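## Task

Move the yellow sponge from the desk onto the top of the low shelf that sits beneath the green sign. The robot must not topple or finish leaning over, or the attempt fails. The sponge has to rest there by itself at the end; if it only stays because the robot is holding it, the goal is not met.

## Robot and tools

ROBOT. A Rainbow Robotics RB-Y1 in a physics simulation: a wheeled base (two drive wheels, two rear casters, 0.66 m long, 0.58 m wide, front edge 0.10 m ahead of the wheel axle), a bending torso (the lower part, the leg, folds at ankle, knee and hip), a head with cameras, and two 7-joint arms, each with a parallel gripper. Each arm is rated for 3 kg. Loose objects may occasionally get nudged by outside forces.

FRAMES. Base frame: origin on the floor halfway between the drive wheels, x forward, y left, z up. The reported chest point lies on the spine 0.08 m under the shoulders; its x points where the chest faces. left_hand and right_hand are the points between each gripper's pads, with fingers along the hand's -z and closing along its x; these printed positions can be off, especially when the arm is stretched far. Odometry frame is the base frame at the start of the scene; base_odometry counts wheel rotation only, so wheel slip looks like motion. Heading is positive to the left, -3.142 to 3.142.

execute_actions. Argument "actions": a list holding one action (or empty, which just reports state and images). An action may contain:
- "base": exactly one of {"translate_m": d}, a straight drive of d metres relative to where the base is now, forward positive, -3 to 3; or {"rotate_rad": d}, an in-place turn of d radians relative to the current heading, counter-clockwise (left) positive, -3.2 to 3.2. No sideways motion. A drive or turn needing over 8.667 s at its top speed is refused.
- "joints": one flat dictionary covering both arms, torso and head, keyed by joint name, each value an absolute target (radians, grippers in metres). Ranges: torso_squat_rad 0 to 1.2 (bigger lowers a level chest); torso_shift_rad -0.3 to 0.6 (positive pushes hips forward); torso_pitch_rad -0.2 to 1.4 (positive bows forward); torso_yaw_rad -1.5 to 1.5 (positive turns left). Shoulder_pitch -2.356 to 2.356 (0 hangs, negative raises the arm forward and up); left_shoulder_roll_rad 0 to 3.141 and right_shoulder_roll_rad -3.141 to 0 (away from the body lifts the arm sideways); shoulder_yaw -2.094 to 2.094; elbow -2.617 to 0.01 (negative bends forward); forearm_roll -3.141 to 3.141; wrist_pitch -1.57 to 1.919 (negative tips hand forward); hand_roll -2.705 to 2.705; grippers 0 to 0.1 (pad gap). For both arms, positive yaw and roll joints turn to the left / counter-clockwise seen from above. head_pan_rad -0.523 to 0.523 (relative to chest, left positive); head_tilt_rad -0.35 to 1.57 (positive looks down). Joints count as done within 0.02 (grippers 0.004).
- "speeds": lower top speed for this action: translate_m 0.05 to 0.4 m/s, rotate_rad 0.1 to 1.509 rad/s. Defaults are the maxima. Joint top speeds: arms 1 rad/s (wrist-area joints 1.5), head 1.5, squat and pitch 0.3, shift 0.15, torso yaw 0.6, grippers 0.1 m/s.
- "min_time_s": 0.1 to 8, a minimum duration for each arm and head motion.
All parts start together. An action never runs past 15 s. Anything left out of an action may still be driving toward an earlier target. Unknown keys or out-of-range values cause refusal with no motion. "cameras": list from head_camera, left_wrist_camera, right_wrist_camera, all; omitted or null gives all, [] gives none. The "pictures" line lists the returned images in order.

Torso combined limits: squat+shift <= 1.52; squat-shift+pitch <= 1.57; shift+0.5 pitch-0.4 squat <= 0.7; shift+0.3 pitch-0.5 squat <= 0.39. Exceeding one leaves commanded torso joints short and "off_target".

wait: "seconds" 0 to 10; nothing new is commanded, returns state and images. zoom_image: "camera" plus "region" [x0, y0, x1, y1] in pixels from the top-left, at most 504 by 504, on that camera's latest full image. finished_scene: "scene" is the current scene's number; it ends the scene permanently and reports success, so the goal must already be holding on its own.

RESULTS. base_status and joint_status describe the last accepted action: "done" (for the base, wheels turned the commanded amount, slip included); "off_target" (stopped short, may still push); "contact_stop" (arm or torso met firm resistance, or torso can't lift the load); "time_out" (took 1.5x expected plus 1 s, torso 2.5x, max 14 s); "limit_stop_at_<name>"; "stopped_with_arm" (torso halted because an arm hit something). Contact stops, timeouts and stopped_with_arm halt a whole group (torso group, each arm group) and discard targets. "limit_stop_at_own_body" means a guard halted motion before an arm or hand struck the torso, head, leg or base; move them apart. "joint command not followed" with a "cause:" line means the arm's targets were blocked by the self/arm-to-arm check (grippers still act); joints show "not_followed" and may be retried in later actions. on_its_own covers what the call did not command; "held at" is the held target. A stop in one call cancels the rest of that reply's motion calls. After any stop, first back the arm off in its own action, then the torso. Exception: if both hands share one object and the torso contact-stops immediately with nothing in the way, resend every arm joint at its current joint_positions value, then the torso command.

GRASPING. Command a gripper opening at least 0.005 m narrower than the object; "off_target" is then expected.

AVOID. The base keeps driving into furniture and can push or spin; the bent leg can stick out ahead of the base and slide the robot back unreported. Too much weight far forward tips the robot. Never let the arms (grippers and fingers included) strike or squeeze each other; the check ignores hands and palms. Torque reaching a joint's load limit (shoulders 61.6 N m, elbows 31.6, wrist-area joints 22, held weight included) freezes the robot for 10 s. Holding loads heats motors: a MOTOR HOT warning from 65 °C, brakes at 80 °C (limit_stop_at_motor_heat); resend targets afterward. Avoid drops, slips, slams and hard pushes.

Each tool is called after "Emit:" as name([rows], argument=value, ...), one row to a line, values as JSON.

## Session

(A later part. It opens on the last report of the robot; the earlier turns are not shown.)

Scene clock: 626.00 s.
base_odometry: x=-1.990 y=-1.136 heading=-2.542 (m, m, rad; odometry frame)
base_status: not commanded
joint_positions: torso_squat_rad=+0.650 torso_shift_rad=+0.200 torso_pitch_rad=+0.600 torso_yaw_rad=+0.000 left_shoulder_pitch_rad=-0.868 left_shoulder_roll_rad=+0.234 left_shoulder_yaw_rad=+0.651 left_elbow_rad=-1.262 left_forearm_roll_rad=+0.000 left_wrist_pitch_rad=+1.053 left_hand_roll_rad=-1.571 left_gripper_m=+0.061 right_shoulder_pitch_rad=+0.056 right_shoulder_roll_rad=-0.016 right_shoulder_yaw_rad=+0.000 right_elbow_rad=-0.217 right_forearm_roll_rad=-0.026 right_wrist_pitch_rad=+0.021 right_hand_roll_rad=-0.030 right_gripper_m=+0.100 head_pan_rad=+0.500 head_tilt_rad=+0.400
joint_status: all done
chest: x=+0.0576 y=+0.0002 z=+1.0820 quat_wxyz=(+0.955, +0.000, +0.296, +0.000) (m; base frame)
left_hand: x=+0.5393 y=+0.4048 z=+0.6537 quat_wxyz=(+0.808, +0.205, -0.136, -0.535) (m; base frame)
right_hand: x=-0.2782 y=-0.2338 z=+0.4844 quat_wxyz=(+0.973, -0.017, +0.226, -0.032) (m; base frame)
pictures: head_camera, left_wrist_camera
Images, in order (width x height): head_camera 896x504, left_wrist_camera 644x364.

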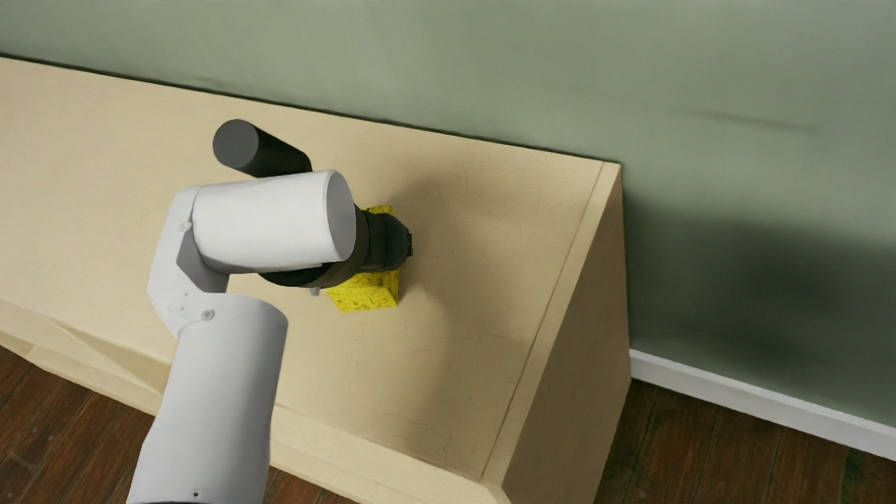

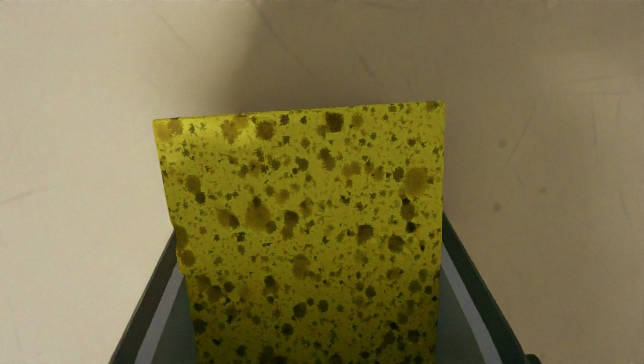

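Emit:
execute_actions([
  {"joints": {"left_gripper_m": 0.09}},
], cameras=["left_wrist_camera"])

Emit:
execute_actions([
  {"joints": {"left_shoulder_pitch_rad": -0.864, "left_shoulder_roll_rad": 0.23, "left_shoulder_yaw_rad": 0.65, "left_elbow_rad": -1.52, "left_forearm_roll_rad": 0.0, "left_wrist_pitch_rad": 1.304, "left_hand_roll_rad": -1.571}, "min_time_s": 0.4},
], cameras=["head_camera", "left_wrist_camera"])

Scene clock: 645.57 s.
base_odometry: x=-1.990 y=-1.136 heading=-2.542 (m, m, rad; odometry frame)
base_status: not commanded
joint_positions: torso_squat_rad=+0.650 torso_shift_rad=+0.200 torso_pitch_rad=+0.600 torso_yaw_rad=+0.000 left_shoulder_pitch_rad=-0.868 left_shoulder_roll_rad=+0.234 left_shoulder_yaw_rad=+0.651 left_elbow_rad=-1.262 left_forearm_roll_rad=+0.000 left_wrist_pitch_rad=+1.053 left_hand_roll_rad=-1.571 left_gripper_m=+0.090 right_shoulder_pitch_rad=+0.056 right_shoulder_roll_rad=-0.016 right_shoulder_yaw_rad=+0.000 right_elbow_rad=-0.217 right_forearm_roll_rad=-0.026 right_wrist_pitch_rad=+0.021 right_hand_roll_rad=-0.030 right_gripper_m=+0.100 head_pan_rad=+0.500 head_tilt_rad=+0.400
joint_status: all done
chest: x=+0.0576 y=+0.0002 z=+1.0820 quat_wxyz=(+0.955, +0.000, +0.296, +0.000) (m; base frame)
left_hand: x=+0.5393 y=+0.4048 z=+0.6537 quat_wxyz=(+0.808, +0.205, -0.136, -0.535) (m; base frame)
right_hand: x=-0.2782 y=-0.2338 z=+0.4844 quat_wxyz=(+0.973, -0.017, +0.226, -0.032) (m; base frame)
pictures: left_wrist_camera
Images, in order (width x height): left_wrist_camera 644x364.

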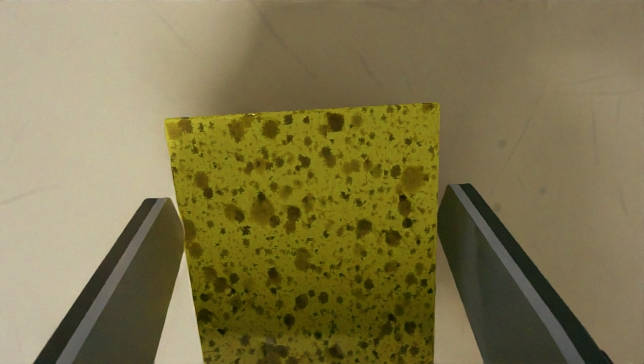

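Scene clock: 646.50 s.
base_odometry: x=-1.990 y=-1.136 heading=-2.542 (m, m, rad; odometry frame)
base_status: not commanded
joint_positions: torso_squat_rad=+0.650 torso_shift_rad=+0.200 torso_pitch_rad=+0.600 torso_yaw_rad=+0.000 left_shoulder_pitch_rad=-0.864 left_shoulder_roll_rad=+0.230 left_shoulder_yaw_rad=+0.650 left_elbow_rad=-1.520 left_forearm_roll_rad=+0.000 left_wrist_pitch_rad=+1.304 left_hand_roll_rad=-1.571 left_gripper_m=+0.090 right_shoulder_pitch_rad=+0.056 right_shoulder_roll_rad=-0.016 right_shoulder_yaw_rad=+0.000 right_elbow_rad=-0.217 right_forearm_roll_rad=-0.026 right_wrist_pitch_rad=+0.021 right_hand_roll_rad=-0.030 right_gripper_m=+0.100 head_pan_rad=+0.500 head_tilt_rad=+0.400
joint_status: all done
chest: x=+0.0576 y=+0.0002 z=+1.0820 quat_wxyz=(+0.955, +0.000, +0.296, +0.000) (m; base frame)
left_hand: x=+0.5390 y=+0.4045 z=+0.7179 quat_wxyz=(+0.808, +0.206, -0.137, -0.535) (m; base frame)
right_hand: x=-0.2782 y=-0.2338 z=+0.4844 quat_wxyz=(+0.973, -0.017, +0.226, -0.032) (m; base frame)
pictures: head_camera, left_wrist_camera
Images, in order (width x height): head_camera 896x504, left_wrist_camera 644x364.

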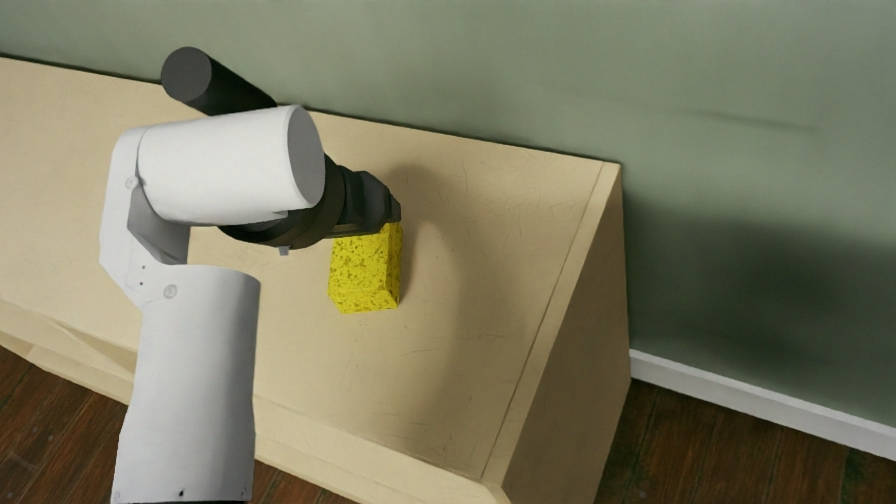

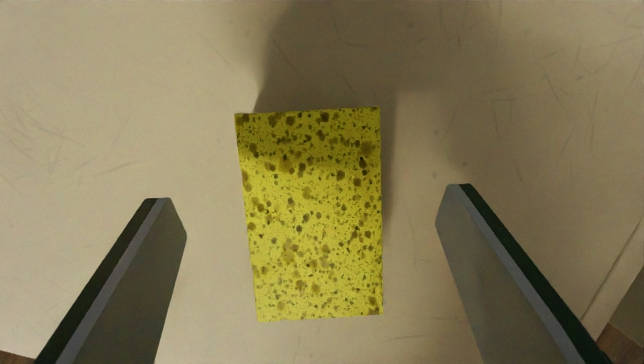

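Emit:
execute_actions([
  {"joints": {"torso_squat_rad": 0.5, "torso_shift_rad": 0.0, "torso_pitch_rad": 0.0, "head_pan_rad": 0.2, "head_tilt_rad": 0.7}},
], cameras=["head_camera"])

Scene clock: 654.17 s.
base_odometry: x=-1.990 y=-1.136 heading=-2.542 (m, m, rad; odometry frame)
base_status: not commanded
joint_positions: torso_squat_rad=+0.500 torso_shift_rad=+0.000 torso_pitch_rad=+0.000 torso_yaw_rad=+0.000 left_shoulder_pitch_rad=-0.864 left_shoulder_roll_rad=+0.230 left_shoulder_yaw_rad=+0.650 left_elbow_rad=-1.520 left_forearm_roll_rad=+0.000 left_wrist_pitch_rad=+1.304 left_hand_roll_rad=-1.571 left_gripper_m=+0.090 right_shoulder_pitch_rad=+0.056 right_shoulder_roll_rad=-0.016 right_shoulder_yaw_rad=+0.000 right_elbow_rad=-0.217 right_forearm_roll_rad=-0.026 right_wrist_pitch_rad=+0.021 right_hand_roll_rad=-0.030 right_gripper_m=+0.100 head_pan_rad=+0.200 head_tilt_rad=+0.700
joint_status: all done
chest: x=-0.2280 y=+0.0002 z=+1.2042 quat_wxyz=(+1.000, +0.000, +0.000, +0.000) (m; base frame)
left_hand: x=+0.3749 y=+0.4045 z=+1.1758 quat_wxyz=(+0.731, +0.355, -0.369, -0.451) (m; base frame)
right_hand: x=-0.1675 y=-0.2338 z=+0.5214 quat_wxyz=(+0.997, -0.007, -0.072, -0.036) (m; base frame)
pictures: head_camera
Images, in order (width x height): head_camera 896x504.

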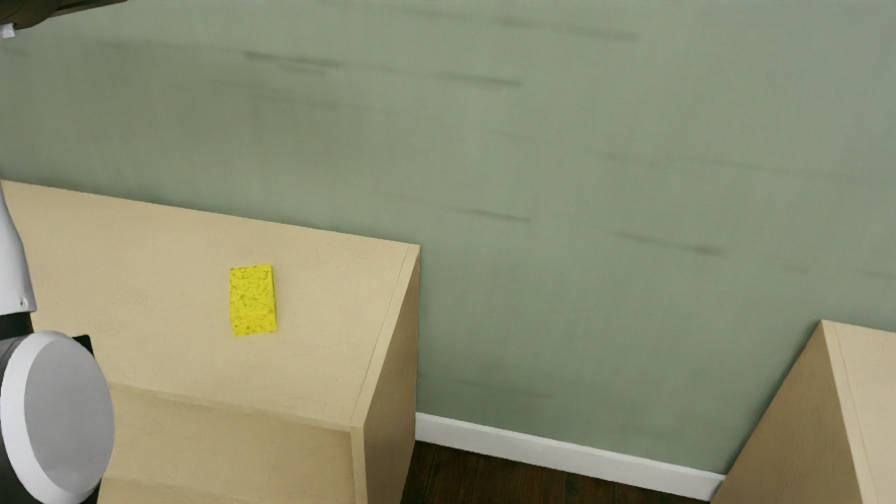

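The sponge is resting on top of the shelf under the green sign, and the robot is upright and clear of it.

Emit:
finished_scene(scene=1)

The scene is finished: the task was done.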